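## Task

Move each bottle whose cap is green onto the tray and keep every other bottle off it. At the end every bottle must be upright, nothing may count as placed only because the robot is holding it, and nothing the robot is touching at the end may drop more than about a fingernail's width once released.

## Robot and tools

Robot: two 7-joint xArm7 arms, left_arm and right_arm, each with a parallel two-finger gripper. The names are labels only and do not match image sides. Bases in the scene frame: left_arm at (-0.018, +0.314, 0) m, quat_wxyz (+0.999, 0, 0, +0.036); right_arm at (-0.053, -0.433, 0) m, quat_wxyz (+0.997, 0, 0, -0.075).

Scene frame: origin on the table surface midway between the arms, +x away from the robot over the table, +z up, left_arm on the +y side. All reported hand positions and velocities use this frame (metres, m/s, rad/s). Reported hand positions grow less accurate at long reach.

Gripper: fingers point along the gripper's +z and close along its y. end_effector_position is the point between the pads with the fingers shut, roughly 2 cm short of the tips; closing pushes the tips about 10 mm further along +z. Fully open pad gap is 0.084 m.

execute_actions(actions, pictures): actions is a list holding one item or nothing.
- Empty list: only reports the current state.
- Motion: {"rows": [[16 numbers], ...], "steps": n}, n from 1 to 15 (default 15), each step 1/30 s. One row per step; if rows run out, the last row repeats. Each row is one flat list covering both arms: left_arm's 7 joint targets then its opening, then right_arm's 7 joint targets then its opening. Send all 16 even if one arm stays still (repeat its current values).
- Joint values are absolute target angles in radians, in the same order and convention as the Joint positions line, not offsets. Order and stated ranges: waist -6.283..6.283, shoulder -2.059..2.094, upper arm roll -6.283..6.283, elbow -0.192..3.927, forearm roll -6.283..6.283, wrist pitch -1.693..3.142, wrist roll -6.283..6.283. True ends may differ by up to 0.010 rad. A target beyond a range end by more than 0.010 rad and further out than the last reading gets the whole call refused (nothing sent). A target past the real end is clipped there, and the result may note "joint sent to its limit"; its absence proves nothing.
- Opening is an absolute value from -1 (shut) to +1 (fully open).
- Wait: {"steps": n} with no rows, n up to 300; it sends nothing new and returns once that many steps have elapsed since the previous result.
- pictures: true/false; images are included unless set false.

Motion limits: joint targets move at most 3.14 rad/s, take 0.16 s to reach that speed, and all joints of an arm are timed to finish together. Each step the sent target stays within 0.623 rad of the measured angle, and if targets would move the hand more than 70 mm from its measured spot, they are pulled back proportionally. So large moves need several calls. Between calls the arms continue toward the last row sent, until everything has nearly stopped or a step is HELD; after that only a new action makes them go further.

Grasping: grip_measured is the measured finger opening on the same -1..1 scale. To hold something, keep commanding an opening well under grip_measured; the lower, the harder the squeeze (about 24 N per pad at most for objects up to ~6 cm). Re-sending the grip_measured value still grips lightly; wider objects may slip. Closing fast can squeeze harder, sometimes until the fingers spring open. Held parts may occasionally be jerked, and loose objects nudged, by outside disturbances.

Result lines: the state line `left_arm: …` | `right_arm: …` gives each gripper's position, quat_wxyz and velocities. Joint positions / Joint velocities: per arm, 7 joints (rad, rad/s) then pad gap (m, m/s). Joint torques are total drive outputs in the same order, with per-arm offsets, scale and noise, and nonzero even without contact. "joint command not followed": a clearance check altered or blocked some targets; the rest of the row ran. HELD marks steps where your row was partly or fully not sent. TORQUE FAULT: a joint hit its load limit (waist and shoulder 46, upper arm roll, elbow and forearm roll 27.6, wrist pitch and wrist roll 18.4 N m, including held weight); that arm backs off, freezes 10 s and drops the rest of the call. MOTOR HOT appears from 65 °C; at 80 °C an OVER-TEMPERATURE FAULT brakes that arm until it cools. Holding loads heats motors, even while idle.

zoom_image(camera, region): enlarged view of one camera's latest image. camera is one of cam_head_left, cam_head_right, cam_high, cam_low, cam_left_wrist, cam_right_wrist (all 672x504). region is [x0, y0, x1, y1] in image pixels, origin top-left, no larger than 504x504.

read_manual(section): returns the URDF licence texts ("licences"); no motion.

finished_scene(scene): give the current scene's number to end and grade it and move on; irreversible. The outcome must hold after release. Answering without any tool call ends everything.

Camera calibration (intrinsics, distortion, world-to-camera transforms) is supplied and may be a few degrees and millimetres off; wrist camera poses follow the arm's joint readings.

Avoid: knocking or placing anything off the table, tipping bottles, dropping or slamming objects, pushing hard, letting the two arms collide or press together, and finishing while the gripper still supports an object. Release bottles upright and resting on their own before ending the scene.

Each tool is called after ">>>" as name([rows], argument=value, ...), one row to a line, values as JSON.

## Session

>>> execute_actions(actions=[])

Scene clock: 0.00 s of 6400.00 s.
left_arm: end_effector_position=(+0.1363, +0.1959, +0.1914) grip_measured=+1.00 end_effector_quat_wxyz=(-0.414, +0.175, +0.852, +0.268) end_effector_velocity=(+0.000, +0.001, -0.000) end_effector_angular_velocity=(+0.002, +0.001, +0.002) | right_arm: end_effector_position=(+0.1797, -0.3210, +0.1998) grip_measured=+1.00 end_effector_quat_wxyz=(-0.178, -0.411, +0.894, -0.026) end_effector_velocity=(-0.000, -0.000, +0.000) end_effector_angular_velocity=(+0.000, +0.001, -0.000)
Joint positions: left_arm=[-1.145  0.042  0.353  0.875  0.045  1.866  2.824  0.084] | right_arm=[ 0.093 -0.442  0.483  0.685  0.122  1.441  2.592  0.084]
Joint velocities: left_arm=[ 0.001  0.001  0.001 -0.001  0.001  0.001  0.    -0.   ] | right_arm=[ 0.     0.    -0.001  0.     0.     0.001 -0.    -0.   ]
Joint torques (N m, as the arm reports them, + toward a larger angle): no reading

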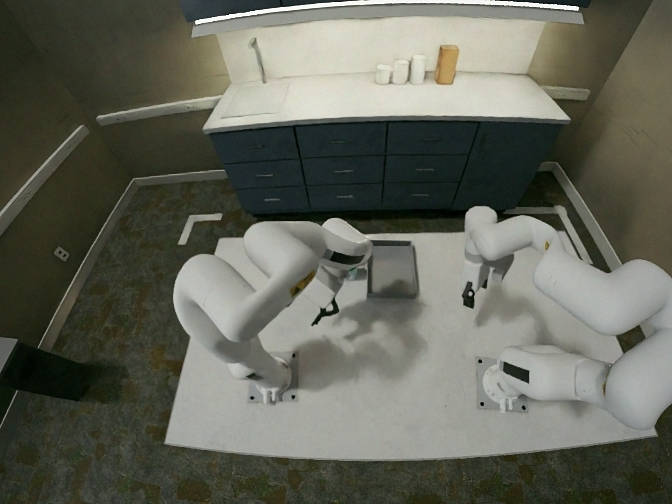

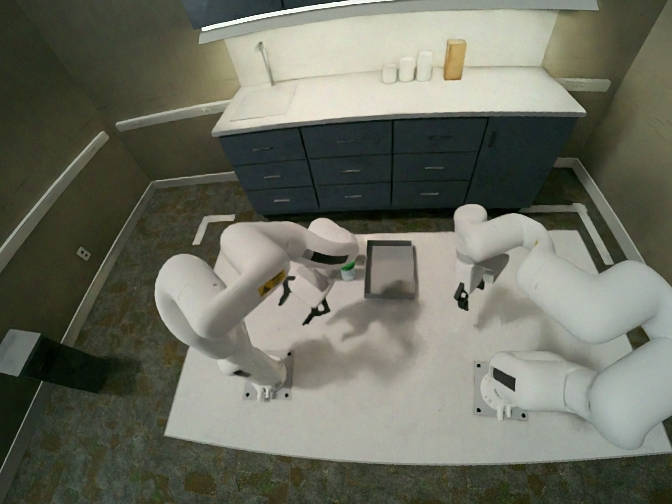

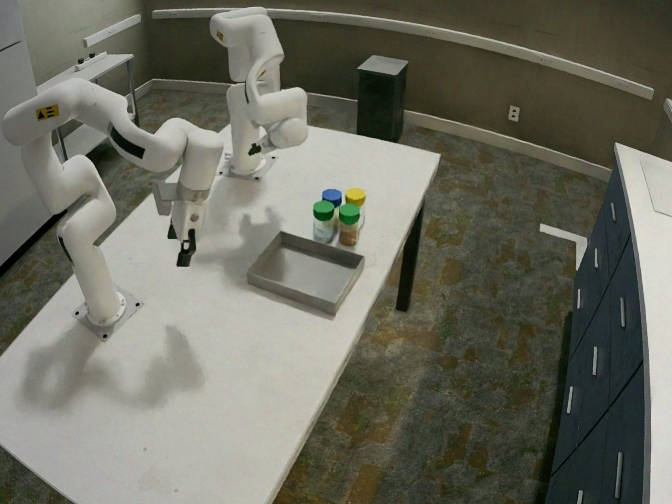

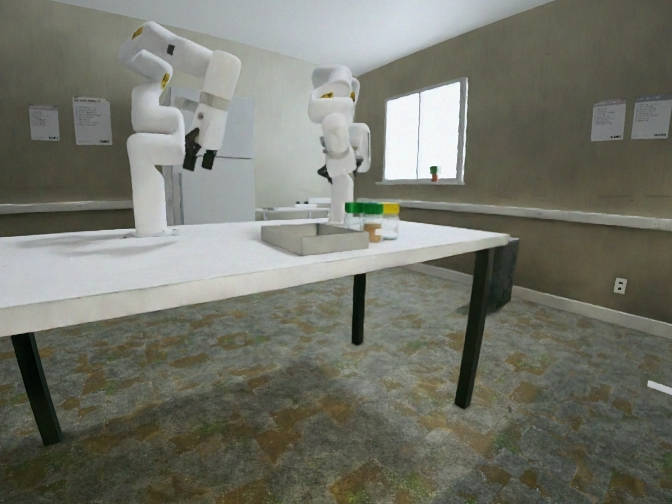

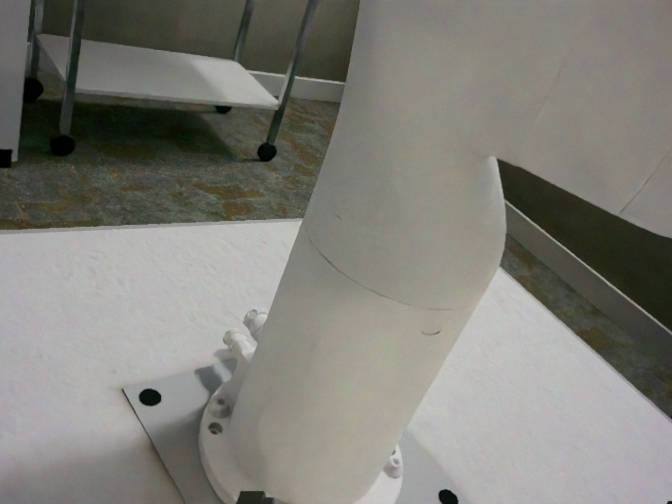

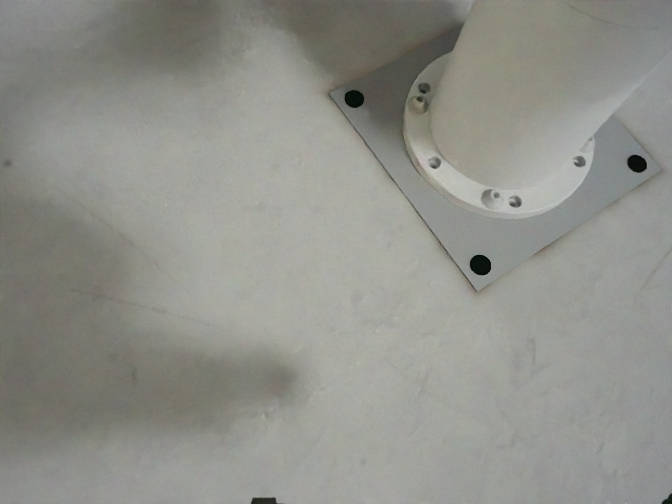

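>>> zoom_image(camera="cam_high", region=[230,170,410,320])

>>> zoom_image(camera="cam_low", region=[250,180,430,270])

Region (230, 170, 410, 320) of cam_high's 672x504 image, scaled by 2.800, with more detail than that image has.

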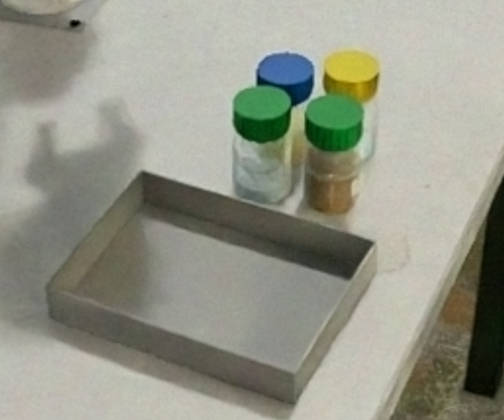

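Region (250, 180, 430, 270) of cam_low's 672x504 image, scaled by 2.800, with more detail than that image has.

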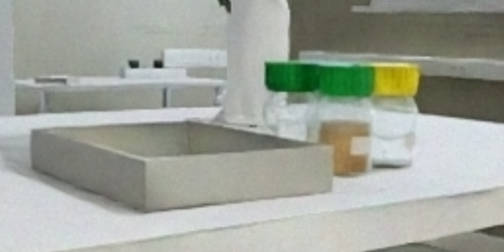

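>>> execute_actions([
  {"rows":[[-0.604,-0.029,0,1.291,0,1.32,1.70,1,0.093,-0.442,0.483,0.685,0.122,1.441,2.592,1]]},
], pictures=false)

>>> execute_actions([
  {"steps":30},
])

Scene clock: 19.20 s of 6400.00 s.
left_arm: end_effector_position=(+0.3163, +0.0974, +0.2410) grip_measured=+1.00 end_effector_quat_wxyz=(-0.097, -0.195, +0.970, +0.105) end_effector_velocity=(+0.364, -0.137, +0.236) end_effector_angular_velocity=(-0.325, -1.504, +2.385) | right_arm: end_effector_position=(+0.1797, -0.3209, +0.1999) grip_measured=+1.00 end_effector_quat_wxyz=(-0.178, -0.411, +0.894, -0.026) end_effector_velocity=(+0.000, -0.000, +0.000) end_effector_angular_velocity=(+0.001, -0.000, -0.000)
Joint positions: left_arm=[-0.754 -0.01   0.099  1.176  0.012  1.472  2.158  0.084] | right_arm=[ 0.093 -0.442  0.483  0.685  0.122  1.441  2.592  0.084]
Joint velocities: left_arm=[ 0.741 -0.094 -0.487  0.565 -0.062 -0.75  -2.204 -0.   ] | right_arm=[ 0.001  0.    -0.001  0.     0.    -0.    -0.    -0.   ]
Joint torques (N m, as the arm reports them, + toward a larger angle): left_arm=[  0.21 -23.7   -0.39  11.76   0.13  -0.66  -0.6 ] | right_arm=[ 0.5  -8.59 -2.92 12.62 -0.57 -1.8   0.1 ]
Steps of this call (steps 1 to 90: nothing new was sent; then 15.70 s passed at rest; steps 91 to 105: all 15 steps of this action). Readings (joint positions):
91: left_arm=[-1.145 0.042 0.353 0.875 0.045 1.866 2.824] | right_arm=[0.093 -0.442 0.483 0.685 0.122 1.441 2.592]
92: left_arm=[-1.140 0.041 0.349 0.878 0.044 1.861 2.817] | right_arm=[0.093 -0.442 0.483 0.685 0.122 1.441 2.592]
94: left_arm=[-1.093 0.037 0.315 0.912 0.040 1.811 2.759] | right_arm=[0.093 -0.442 0.483 0.685 0.122 1.441 2.592]
98: left_arm=[-0.952 0.016 0.227 1.025 0.029 1.671 2.578] | right_arm=[0.093 -0.442 0.483 0.685 0.122 1.441 2.592]
105: the state above

Scene clock: 20.20 s of 6400.00 s.
left_arm: end_effector_position=(+0.3882, +0.0752, +0.3000) grip_measured=+1.00 end_effector_quat_wxyz=(-0.000, -0.439, +0.898, +0.000) end_effector_velocity=(+0.001, +0.000, +0.000) end_effector_angular_velocity=(-0.001, -0.001, +0.002) | right_arm: end_effector_position=(+0.1797, -0.3209, +0.1999) grip_measured=+1.00 end_effector_quat_wxyz=(-0.178, -0.411, +0.894, -0.026) end_effector_velocity=(+0.000, -0.000, +0.000) end_effector_angular_velocity=(+0.001, +0.000, -0.001)
Joint positions: left_arm=[-0.604 -0.029 -0.     1.291 -0.     1.32   1.7    0.084] | right_arm=[ 0.093 -0.442  0.483  0.685  0.122  1.441  2.592  0.084]
Joint velocities: left_arm=[ 0.001 -0.     0.     0.    -0.    -0.001 -0.     0.   ] | right_arm=[ 0.    -0.    -0.002 -0.     0.     0.     0.     0.   ]
Joint torques (N m, as the arm reports them, + toward a larger angle): left_arm=[  0.76 -24.15   0.07  12.25   0.07  -1.73  -0.36] | right_arm=[ 0.02 -9.66 -2.56 13.17 -0.24 -1.92  0.16]
Steps of this call (steps 1 to 30: the robot went on to your last target). Readings (joint positions):
1: left_arm=[-0.729 -0.013 0.082 1.195 0.010 1.447 2.083] | right_arm=[0.093 -0.442 0.483 0.685 0.122 1.441 2.592]
2: left_arm=[-0.705 -0.016 0.066 1.214 0.008 1.422 2.008] | right_arm=[0.093 -0.442 0.483 0.685 0.122 1.441 2.592]
4: left_arm=[-0.657 -0.022 0.035 1.250 0.004 1.374 1.862] | right_arm=[0.093 -0.442 0.483 0.685 0.122 1.441 2.592]
8: left_arm=[-0.608 -0.031 0.005 1.290 0.001 1.325 1.716] | right_arm=[0.093 -0.442 0.483 0.685 0.122 1.441 2.592]
30: the state above
All arms were judged still, so your last target was given up. Only a new action makes them travel on or press farther. Fingers that are still opening or closing keep moving.
camera_calibration (this result's frames):
cam_left_wrist: T_world_to_cam=[[-0.800222, 0.599124, 0.0263675, 0.286352], [0.599453, 0.800385, 0.00627503, -0.227392], [-0.0173446, 0.0208275, -0.999633, 0.438811], [0, 0, 0, 1]] pos_world=[0.373067, 0.0013014, 0.432526]
cam_right_wrist: T_world_to_cam=[[-0.736009, 0.669718, 0.0988373, 0.36026], [0.599101, 0.712352, -0.365558, 0.270781], [-0.315228, -0.20984, -0.925526, 0.302779], [0, 0, 0, 1]] pos_world=[0.198374, -0.370629, 0.343609]

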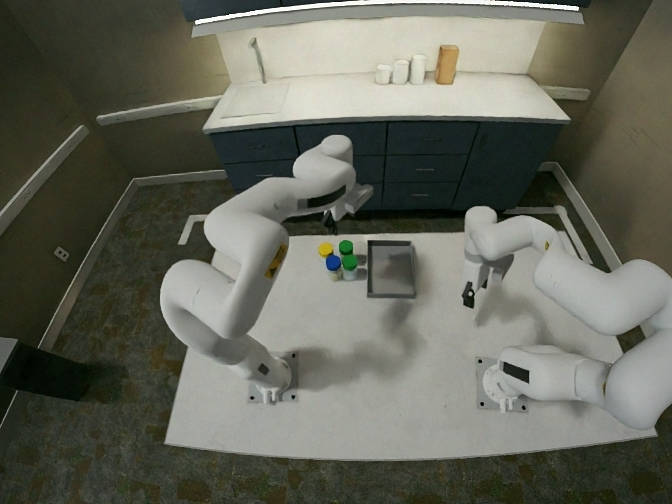

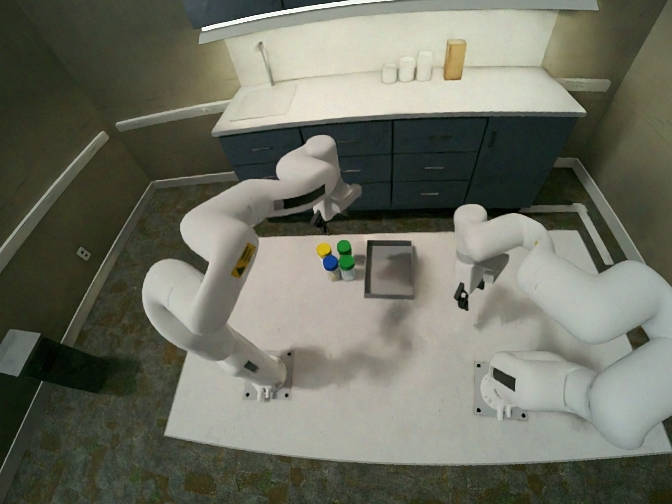

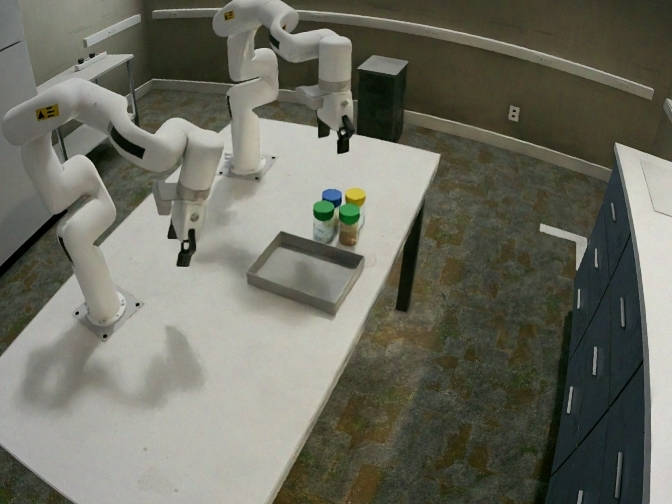

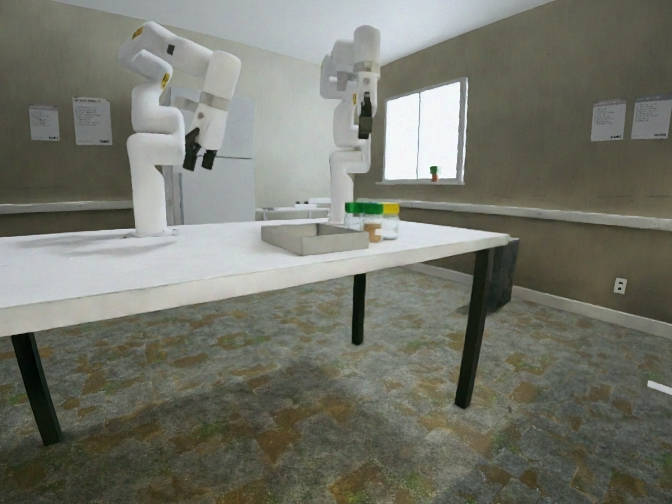

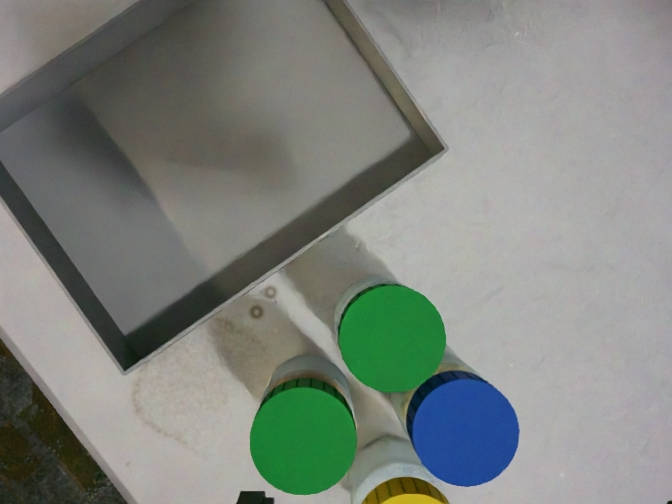

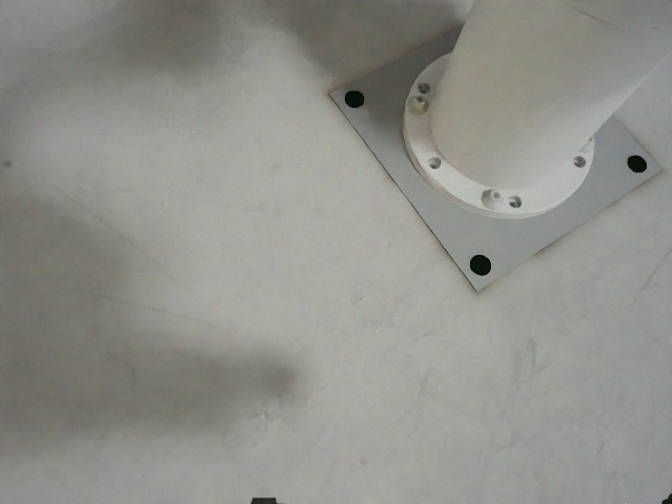

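>>> execute_actions([
  {"rows":[[-0.65,0.038,0,0.9876,0,0.95,1.654,1,0.093,-0.442,0.483,0.685,0.122,1.441,2.592,1]]},
], pictures=false)

>>> execute_actions([
  {"steps":15},
])

Scene clock: 27.33 s of 6400.00 s.
left_arm: end_effector_position=(+0.3706, +0.0610, +0.1708) grip_measured=+1.00 end_effector_quat_wxyz=(-0.000, -0.439, +0.898, +0.000) end_effector_velocity=(+0.035, -0.011, +0.045) end_effector_angular_velocity=(-0.078, -0.122, +0.024) | right_arm: end_effector_position=(+0.1797, -0.3209, +0.1999) grip_measured=+1.00 end_effector_quat_wxyz=(-0.178, -0.411, +0.894, -0.026) end_effector_velocity=(+0.000, -0.000, -0.001) end_effector_angular_velocity=(-0.000, +0.000, +0.001)
Joint positions: left_arm=[-0.65   0.038  0.     0.99  -0.     0.952  1.654  0.084] | right_arm=[ 0.093 -0.442  0.483  0.685  0.122  1.441  2.592  0.084]
Joint velocities: left_arm=[ 0.006 -0.048  0.014  0.046  0.002 -0.051 -0.005  0.   ] | right_arm=[-0.001  0.001  0.001 -0.001 -0.    -0.001 -0.     0.   ]
Joint torques (N m, as the arm reports them, + toward a larger angle): left_arm=[  0.17 -23.78  -0.4   10.39   0.27  -1.18  -0.12] | right_arm=[ 1.16 -8.84 -2.71 12.55 -0.29 -1.98  0.06]
Steps of this call (steps 1 to 90: nothing new was sent; then 3.63 s passed at rest; steps 91 to 105: all 15 steps of this action). Readings (joint positions):
91: left_arm=[-0.604 -0.029 0.000 1.291 -0.000 1.320 1.700] | right_arm=[0.093 -0.442 0.483 0.685 0.122 1.441 2.592]
92: left_arm=[-0.605 -0.029 0.000 1.287 0.000 1.313 1.699] | right_arm=[0.093 -0.442 0.483 0.685 0.122 1.441 2.592]
94: left_arm=[-0.611 -0.023 0.001 1.246 0.000 1.253 1.692] | right_arm=[0.093 -0.442 0.483 0.685 0.122 1.441 2.592]
98: left_arm=[-0.635 0.017 -0.001 1.088 -0.000 1.076 1.670] | right_arm=[0.093 -0.442 0.483 0.685 0.122 1.441 2.592]
105: the state above

Scene clock: 27.83 s of 6400.00 s.
left_arm: end_effector_position=(+0.3703, +0.0611, +0.1701) grip_measured=+1.00 end_effector_quat_wxyz=(-0.000, -0.440, +0.898, +0.000) end_effector_velocity=(+0.001, +0.001, -0.001) end_effector_angular_velocity=(+0.001, +0.001, +0.002) | right_arm: end_effector_position=(+0.1797, -0.3209, +0.1999) grip_measured=+1.00 end_effector_quat_wxyz=(-0.178, -0.411, +0.894, -0.026) end_effector_velocity=(+0.000, -0.000, +0.000) end_effector_angular_velocity=(+0.001, +0.000, -0.002)
Joint positions: left_arm=[-0.65   0.038  0.     0.988  0.     0.95   1.654  0.084] | right_arm=[ 0.093 -0.442  0.483  0.685  0.122  1.441  2.592  0.084]
Joint velocities: left_arm=[-0.     0.001  0.002 -0.     0.001 -0.    -0.    -0.   ] | right_arm=[-0.     0.    -0.002  0.001  0.     0.001 -0.     0.   ]
Joint torques (N m, as the arm reports them, + toward a larger angle): left_arm=[  0.6  -24.95   0.09  11.7    0.21  -1.78  -0.32] | right_arm=[ 0.07 -9.19 -2.47 12.17 -0.49 -2.35 -0.21]
Steps of this call (steps 1 to 15: the robot went on to your last target). Readings (joint positions):
1: left_arm=[-0.650 0.037 0.000 0.991 0.000 0.951 1.654] | right_arm=[0.093 -0.442 0.483 0.685 0.122 1.441 2.592]
2: left_arm=[-0.650 0.036 0.001 0.991 0.000 0.950 1.654] | right_arm=[0.093 -0.442 0.483 0.685 0.122 1.441 2.592]
4: left_arm=[-0.650 0.036 0.000 0.990 0.000 0.950 1.654] | right_arm=[0.093 -0.442 0.483 0.685 0.122 1.441 2.592]
8: left_arm=[-0.650 0.037 0.000 0.988 0.000 0.950 1.654] | right_arm=[0.093 -0.442 0.483 0.685 0.122 1.441 2.592]
15: the state above
All arms were judged still, so your last target was given up. Only a new action makes them travel on or press farther. Fingers that are still opening or closing keep moving.
camera_calibration (this result's frames):
cam_left_wrist: T_world_to_cam=[[-0.800291, 0.599031, 0.0263878, 0.283923], [0.599361, 0.800455, 0.00628153, -0.20451], [-0.0173594, 0.0208429, -0.999632, 0.308983], [0, 0, 0, 1]] pos_world=[0.35516, -0.0128175, 0.302661]
cam_right_wrist: T_world_to_cam=[[-0.736009, 0.669718, 0.0988375, 0.36026], [0.599101, 0.712352, -0.365558, 0.270781], [-0.315228, -0.20984, -0.925526, 0.302779], [0, 0, 0, 1]] pos_world=[0.198374, -0.370629, 0.343609]

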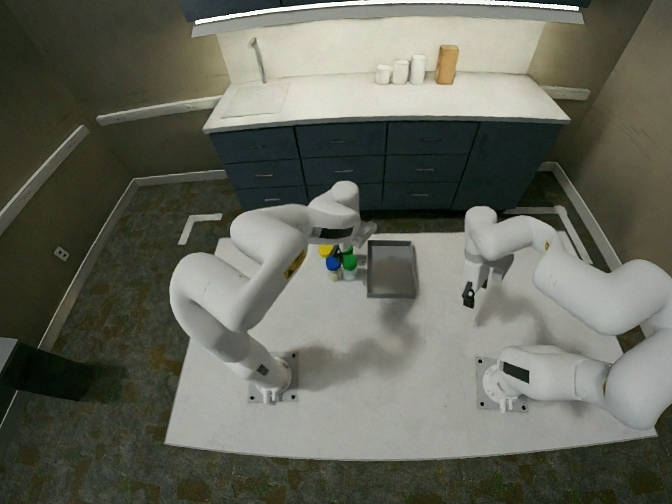

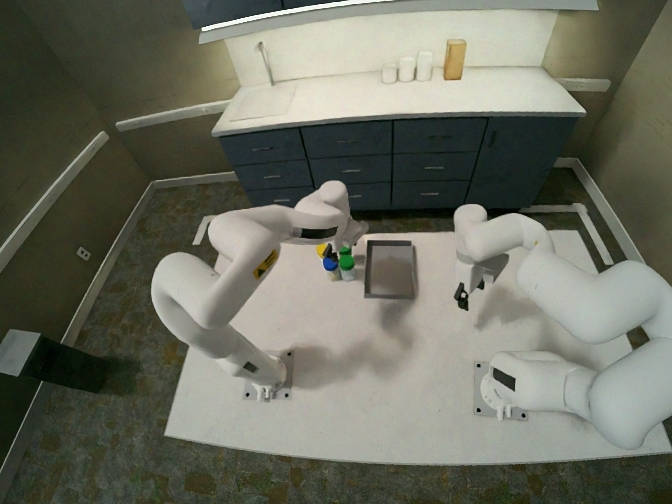

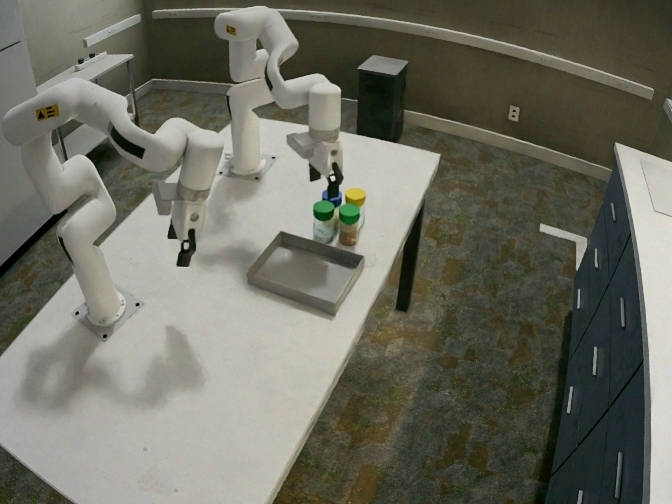

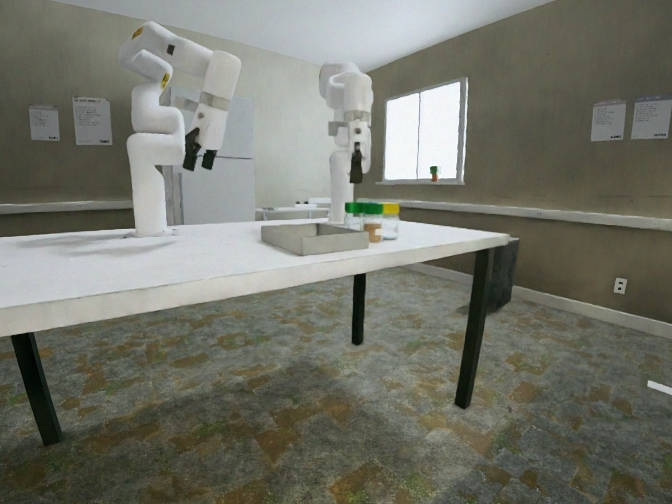

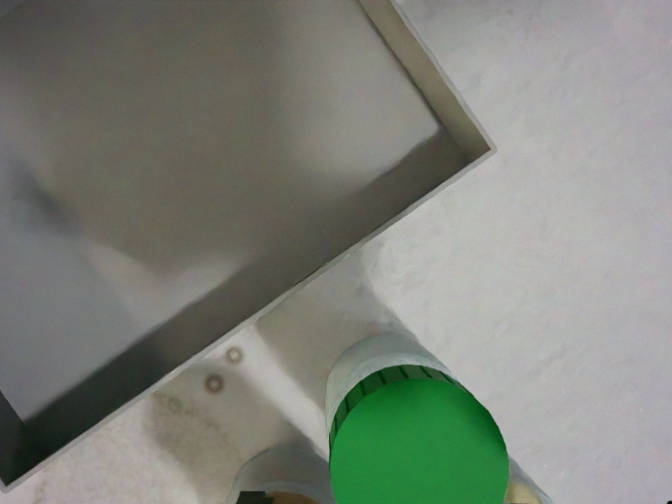

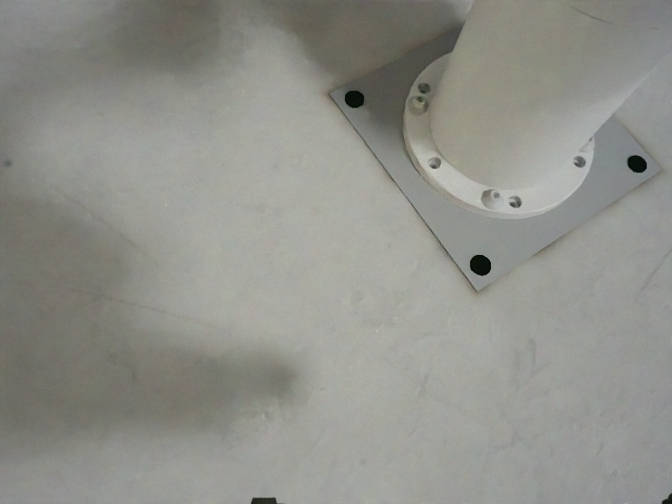

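>>> execute_actions([
  {"rows":[[-0.652,0.05,0,0.98,0,0.93,1.652,0.8,0.093,-0.442,0.483,0.685,0.122,1.441,2.592,1],[-0.655,0.065,0,0.97,0,0.905,1.649,0.8,0.093,-0.442,0.483,0.685,0.122,1.441,2.592,1],[-0.658,0.08,0,0.959,0,0.879,1.646,0.8,0.093,-0.442,0.483,0.685,0.122,1.441,2.592,1],[-0.658,0.095,0,0.948,0,0.853,1.646,0.8,0.093,-0.442,0.483,0.685,0.122,1.441,2.592,1],[-0.658,0.11,0,0.938,0,0.828,1.646,0.8,0.093,-0.442,0.483,0.685,0.122,1.441,2.592,1],[-0.658,0.125,0,0.929,0,0.804,1.646,0.8,0.093,-0.442,0.483,0.685,0.122,1.441,2.592,1],[-0.658,0.14,0,0.92,0,0.78,1.646,0.8,0.093,-0.442,0.483,0.685,0.122,1.441,2.592,1],[-0.658,0.155,0,0.912,0,0.757,1.646,0.8,0.093,-0.442,0.483,0.685,0.122,1.441,2.592,1],[-0.658,0.167,0,0.907,0,0.74,1.646,0.8,0.093,-0.442,0.483,0.685,0.122,1.441,2.592,1]]},
])

>>> zoom_image(camera="cam_low", region=[300,150,430,260])

>>> zoom_image(camera="cam_high", region=[270,140,400,260])

Scene clock: 40.10 s of 6400.00 s.
left_arm: end_effector_position=(+0.3691, +0.0576, +0.0948) grip_measured=+0.80 end_effector_quat_wxyz=(-0.000, -0.440, +0.898, +0.001) end_effector_velocity=(+0.028, -0.020, +0.032) end_effector_angular_velocity=(-0.061, -0.093, -0.004) | right_arm: end_effector_position=(+0.1797, -0.3209, +0.1999) grip_measured=+1.00 end_effector_quat_wxyz=(-0.178, -0.411, +0.894, -0.026) end_effector_velocity=(+0.001, -0.000, +0.000) end_effector_angular_velocity=(+0.001, -0.002, -0.002)
Joint positions: left_arm=[-0.658  0.167  0.     0.907  0.     0.742  1.646  0.077] | right_arm=[ 0.093 -0.442  0.483  0.685  0.122  1.441  2.592  0.084]
Joint velocities: left_arm=[-0.002 -0.03  -0.001  0.043  0.001 -0.039  0.     0.   ] | right_arm=[-0.001 -0.    -0.001  0.001 -0.    -0.001 -0.    -0.   ]
Joint torques (N m, as the arm reports them, + toward a larger angle): left_arm=[  0.73 -26.93  -0.09  10.06   0.14  -1.66  -0.27] | right_arm=[ 0.91 -9.23 -2.51 12.51 -0.59 -2.58  0.03]
Steps of this call (steps 1 to 90: nothing new was sent; then 8.77 s passed at rest; steps 91 to 105: all 15 steps of this action). Readings (joint positions):
91: left_arm=[-0.650 0.038 0.000 0.988 -0.000 0.950 1.654] | right_arm=[0.093 -0.442 0.483 0.685 0.122 1.441 2.592]
92: left_arm=[-0.650 0.040 0.000 0.986 0.000 0.944 1.653] | right_arm=[0.093 -0.442 0.483 0.685 0.122 1.441 2.592]
94: left_arm=[-0.653 0.056 0.000 0.977 0.000 0.914 1.650] | right_arm=[0.093 -0.442 0.483 0.685 0.122 1.441 2.592]
98: left_arm=[-0.658 0.115 -0.001 0.935 -0.000 0.823 1.646] | right_arm=[0.093 -0.442 0.483 0.685 0.122 1.441 2.592]
105: the state above
camera_calibration (this result's frames):
cam_left_wrist: T_world_to_cam=[[-0.80037, 0.598839, 0.0283018, 0.286939], [0.599208, 0.80057, 0.00619787, -0.20044], [-0.0189461, 0.0219193, -0.99958, 0.234292], [0, 0, 0, 1]] pos_world=[0.354201, -0.0164997, 0.227315]
cam_right_wrist: T_world_to_cam=[[-0.736009, 0.669718, 0.0988375, 0.36026], [0.599101, 0.712352, -0.365558, 0.270782], [-0.315228, -0.20984, -0.925526, 0.302779], [0, 0, 0, 1]] pos_world=[0.198374, -0.370629, 0.343609]

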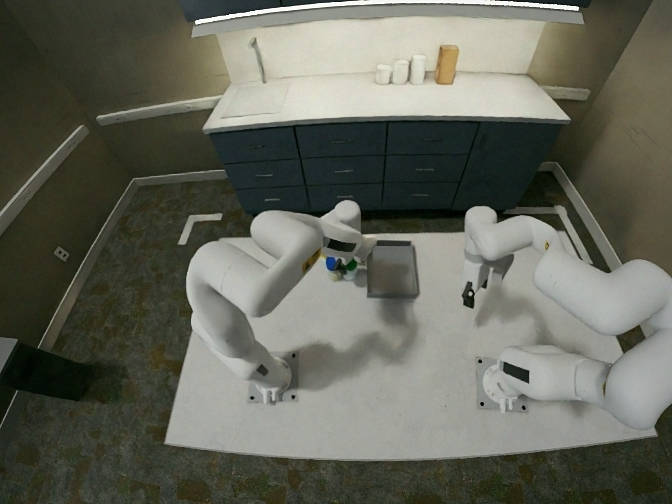

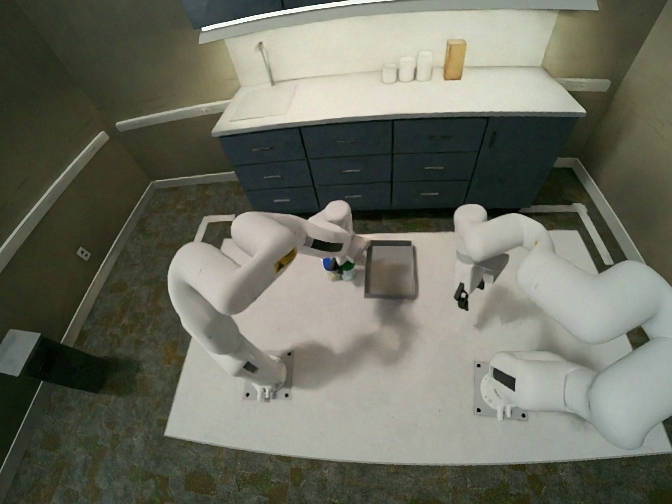

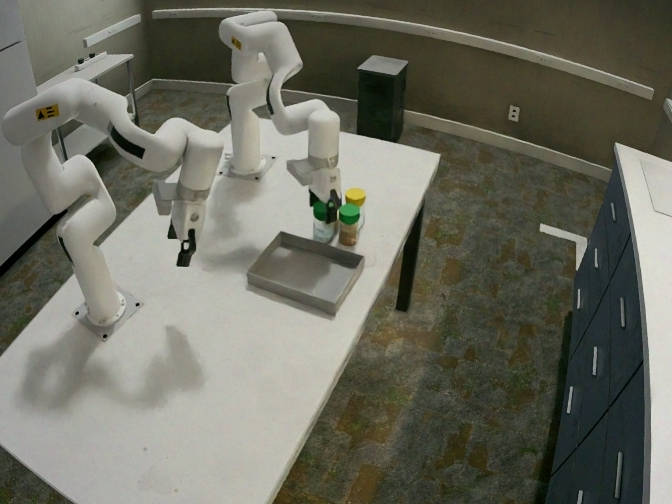

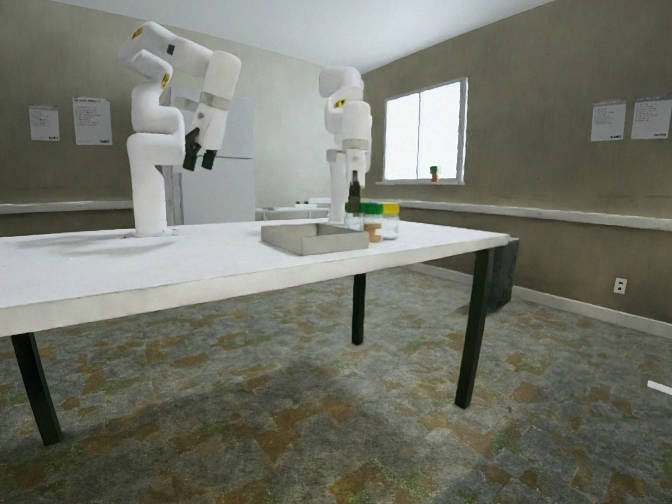

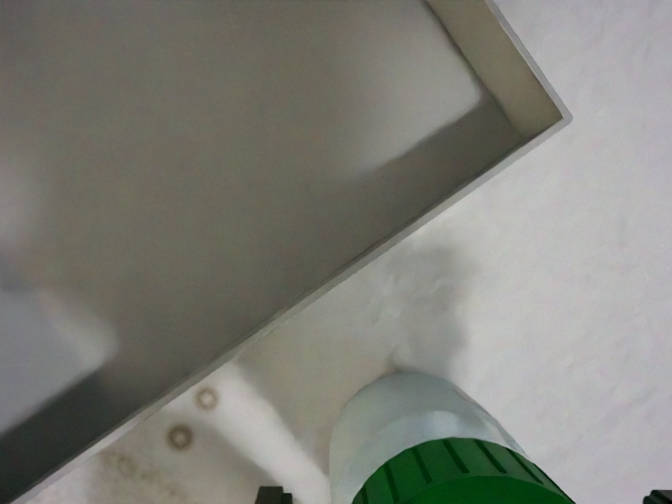

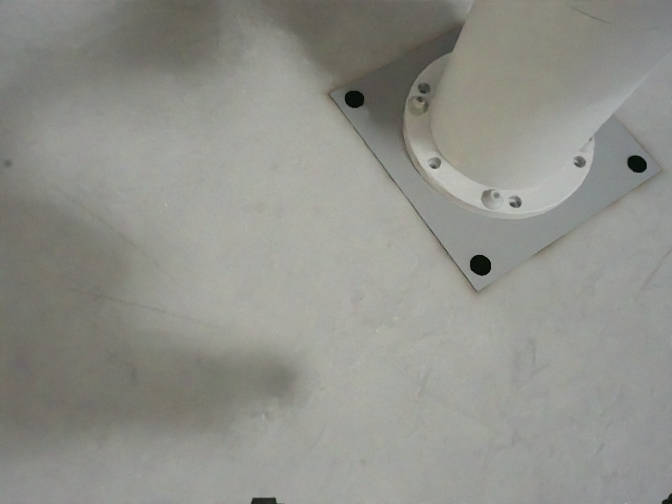

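Region (300, 150, 430, 260) of cam_low's 672x504 image, scaled by 3.877, with more detail than that image has; it fills the top 426 rows of this view, and the rest is white.

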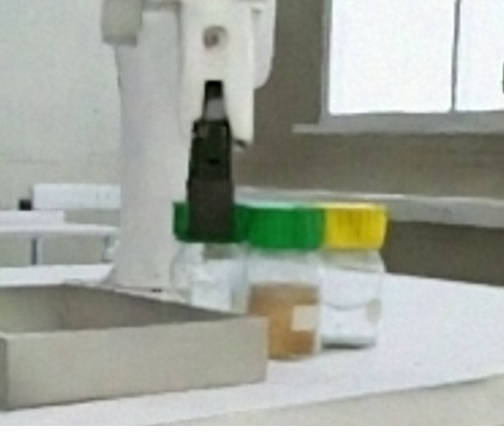

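Region (270, 140, 400, 260) of cam_high's 672x504 image, scaled by 3.877, with more detail than that image has; it fills the top 465 rows of this view, and the rest is white.

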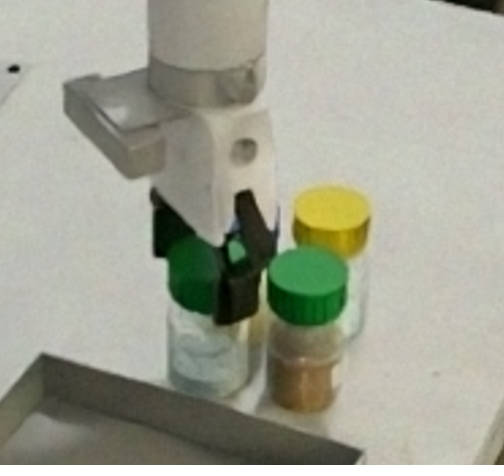

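>>> execute_actions([
  {"rows":[[-0.658,0.167,0,0.907,0,0.74,1.646,0.6,0.093,-0.442,0.483,0.685,0.122,1.441,2.592,1],[-0.658,0.167,0,0.907,0,0.74,1.646,0.45,0.093,-0.442,0.483,0.685,0.122,1.441,2.592,1],[-0.658,0.167,0,0.907,0,0.74,1.646,0.3,0.093,-0.442,0.483,0.685,0.122,1.441,2.592,1],[-0.658,0.167,0,0.907,0,0.74,1.646,0.2,0.093,-0.442,0.483,0.685,0.122,1.441,2.592,1],[-0.658,0.167,0,0.907,0,0.74,1.646,0.1,0.093,-0.442,0.483,0.685,0.122,1.441,2.592,1],[-0.658,0.167,0,0.907,0,0.74,1.646,0,0.093,-0.442,0.483,0.685,0.122,1.441,2.592,1],[-0.658,0.167,0,0.907,0,0.74,1.646,-0.3,0.093,-0.442,0.483,0.685,0.122,1.441,2.592,1]]},
], pictures=false)

>>> execute_actions([
  {"rows":[[-0.658,0.155,0,0.912,0,0.757,1.646,-0.5,0.093,-0.442,0.483,0.685,0.122,1.441,2.592,1],[-0.658,0.14,0,0.92,0,0.78,1.646,-0.5,0.093,-0.442,0.483,0.685,0.122,1.441,2.592,1],[-0.658,0.125,0,0.929,0,0.804,1.646,-0.5,0.093,-0.442,0.483,0.685,0.122,1.441,2.592,1],[-0.658,0.11,0,0.938,0,0.828,1.646,-0.5,0.093,-0.442,0.483,0.685,0.122,1.441,2.592,1],[-0.658,0.095,0,0.948,0,0.853,1.646,-0.5,0.093,-0.442,0.483,0.685,0.122,1.441,2.592,1],[-0.658,0.08,0,0.959,0,0.879,1.646,-0.5,0.093,-0.442,0.483,0.685,0.122,1.441,2.592,1],[-0.66,0.065,0,0.97,0,0.905,1.646,-0.5,0.093,-0.442,0.483,0.685,0.122,1.441,2.592,1],[-0.665,0.05,0,0.98,0,0.93,1.646,-0.5,0.093,-0.442,0.483,0.685,0.122,1.441,2.592,1],[-0.67,0.04,0,0.99,0,0.95,1.646,-0.5,0.093,-0.442,0.483,0.685,0.122,1.441,2.592,1]]},
])

Scene clock: 55.33 s of 6400.00 s.
left_arm: end_effector_position=(+0.3695, +0.0572, +0.0951) grip_measured=+0.22 end_effector_quat_wxyz=(+0.000, -0.440, +0.898, -0.000) end_effector_velocity=(+0.001, -0.000, +0.001) end_effector_angular_velocity=(-0.002, -0.002, +0.002) | right_arm: end_effector_position=(+0.1797, -0.3209, +0.1999) grip_measured=+1.00 end_effector_quat_wxyz=(-0.178, -0.411, +0.894, -0.026) end_effector_velocity=(-0.001, -0.000, -0.000) end_effector_angular_velocity=(-0.002, +0.002, +0.001)
Joint positions: left_arm=[-0.658  0.167  0.     0.907  0.     0.74   1.646  0.053] | right_arm=[ 0.093 -0.442  0.483  0.685  0.122  1.441  2.592  0.084]
Joint velocities: left_arm=[ 0.    -0.     0.001  0.002 -0.    -0.    -0.    -0.   ] | right_arm=[ 0.001 -0.    -0.001 -0.001 -0.001  0.002 -0.    -0.   ]
Joint torques (N m, as the arm reports them, + toward a larger angle): left_arm=[  0.58 -26.53  -0.24  10.18   0.1   -1.67  -0.2 ] | right_arm=[ 0.46 -8.56 -2.62 12.95 -0.26 -2.02  0.01]
Steps of this call (steps 1 to 15: the robot went on to your last target; steps 16 to 90: nothing new was sent; then 11.73 s passed at rest; steps 91 to 105: all 15 steps of this action). Readings (joint positions):
91: left_arm=[-0.658 0.167 0.000 0.907 -0.000 0.740 1.646] | right_arm=[0.093 -0.442 0.483 0.685 0.122 1.441 2.592]
92: left_arm=[-0.658 0.167 0.000 0.907 -0.000 0.740 1.646] | right_arm=[0.093 -0.442 0.483 0.685 0.122 1.441 2.592]
94: left_arm=[-0.658 0.167 -0.000 0.907 -0.000 0.740 1.646] | right_arm=[0.093 -0.442 0.483 0.685 0.122 1.441 2.592]
98: left_arm=[-0.658 0.167 0.000 0.907 0.000 0.740 1.646] | right_arm=[0.093 -0.442 0.483 0.685 0.122 1.441 2.592]
105: the state above

Scene clock: 55.83 s of 6400.00 s.
left_arm: end_effector_position=(+0.3658, +0.0521, +0.1705) grip_measured=+0.22 end_effector_quat_wxyz=(+0.001, -0.433, +0.901, -0.001) end_effector_velocity=(-0.023, +0.026, -0.040) end_effector_angular_velocity=(+0.074, +0.107, +0.018) | right_arm: end_effector_position=(+0.1797, -0.3209, +0.1999) grip_measured=+1.00 end_effector_quat_wxyz=(-0.178, -0.411, +0.894, -0.026) end_effector_velocity=(+0.000, +0.000, +0.000) end_effector_angular_velocity=(+0.000, +0.000, +0.001)
Joint positions: left_arm=[-0.67   0.039 -0.001  0.99  -0.     0.948  1.646  0.053] | right_arm=[ 0.093 -0.442  0.483  0.685  0.122  1.441  2.592  0.084]
Joint velocities: left_arm=[ 0.002  0.036  0.015 -0.049  0.     0.045 -0.    -0.   ] | right_arm=[ 0.001  0.001 -0.     0.002 -0.     0.001 -0.    -0.   ]
Joint torques (N m, as the arm reports them, + toward a larger angle): left_arm=[  1.11 -25.81   0.45  12.45   0.11  -2.09  -0.39] | right_arm=[ 0.5  -9.62 -2.68 12.79 -0.31 -1.99 -0.1 ]
Steps of this call (steps 1 to 15: all 15 steps of this action). Readings (joint positions):
1: left_arm=[-0.658 0.167 0.000 0.907 0.000 0.740 1.646] | right_arm=[0.093 -0.442 0.483 0.685 0.122 1.441 2.592]
2: left_arm=[-0.658 0.165 0.000 0.908 -0.000 0.745 1.646] | right_arm=[0.093 -0.442 0.483 0.685 0.122 1.441 2.592]
4: left_arm=[-0.658 0.149 0.000 0.914 -0.000 0.773 1.646] | right_arm=[0.093 -0.442 0.483 0.685 0.122 1.441 2.592]
8: left_arm=[-0.658 0.091 0.000 0.952 0.000 0.860 1.646] | right_arm=[0.093 -0.442 0.483 0.685 0.122 1.441 2.592]
15: the state above
camera_calibration (this result's frames):
cam_left_wrist: T_world_to_cam=[[-0.79218, 0.609837, 0.0234485, 0.282739], [0.61011, 0.792291, 0.00636413, -0.198113], [-0.014697, 0.0193477, -0.999705, 0.308622], [0, 0, 0, 1]] pos_world=[0.349387, -0.0214327, 0.303162]
cam_right_wrist: T_world_to_cam=[[-0.736009, 0.669717, 0.0988374, 0.36026], [0.599101, 0.712352, -0.365558, 0.270781], [-0.315227, -0.20984, -0.925526, 0.302779], [0, 0, 0, 1]] pos_world=[0.198374, -0.370629, 0.343609]

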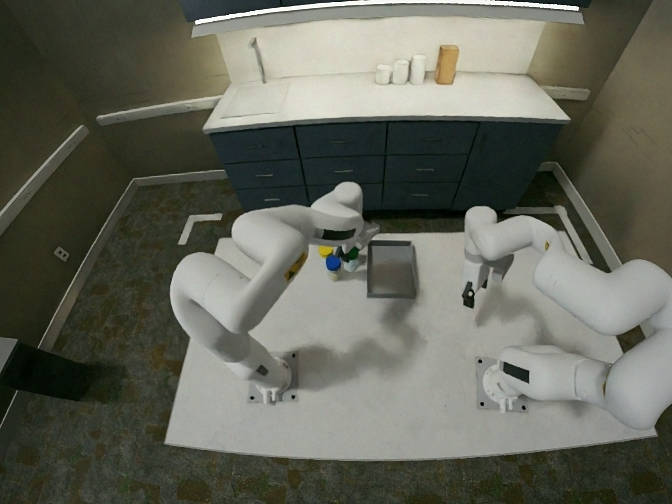

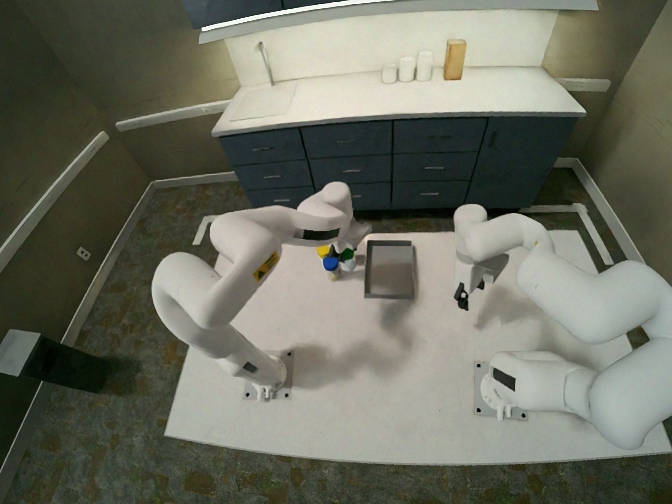

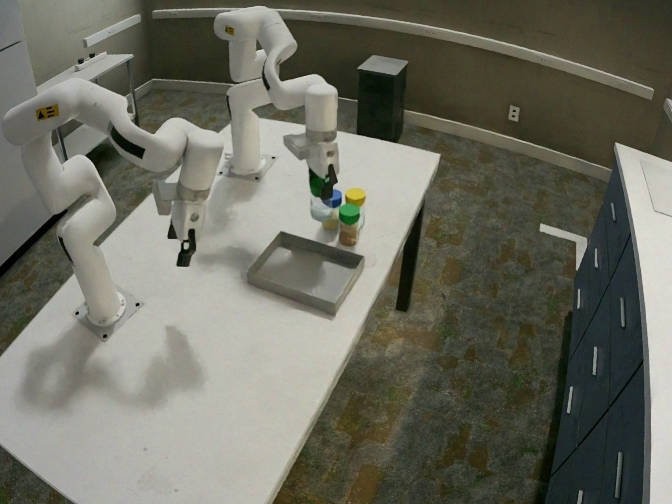

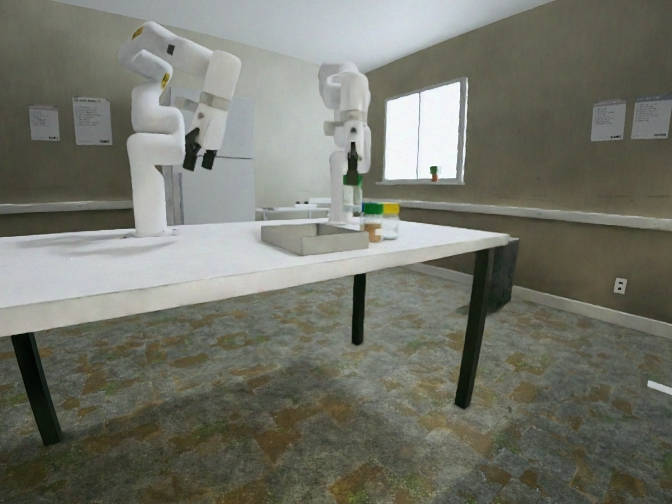

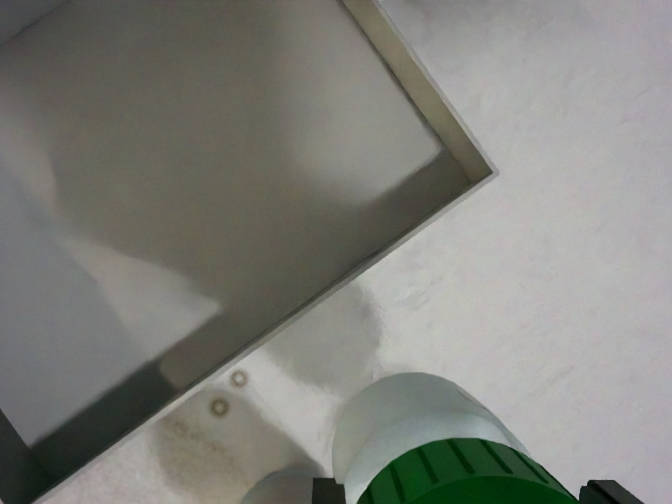

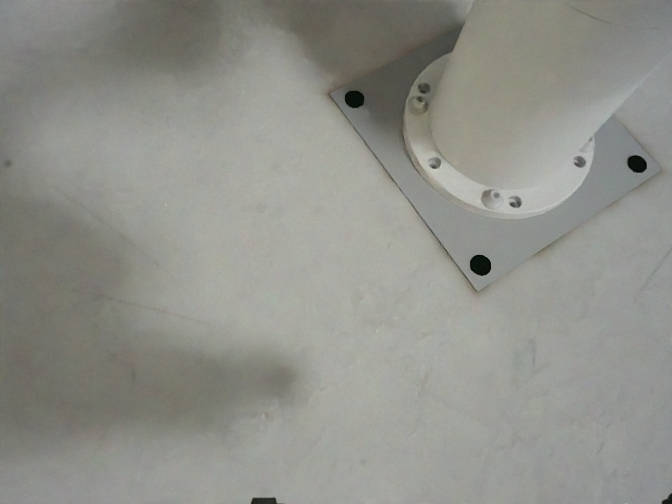

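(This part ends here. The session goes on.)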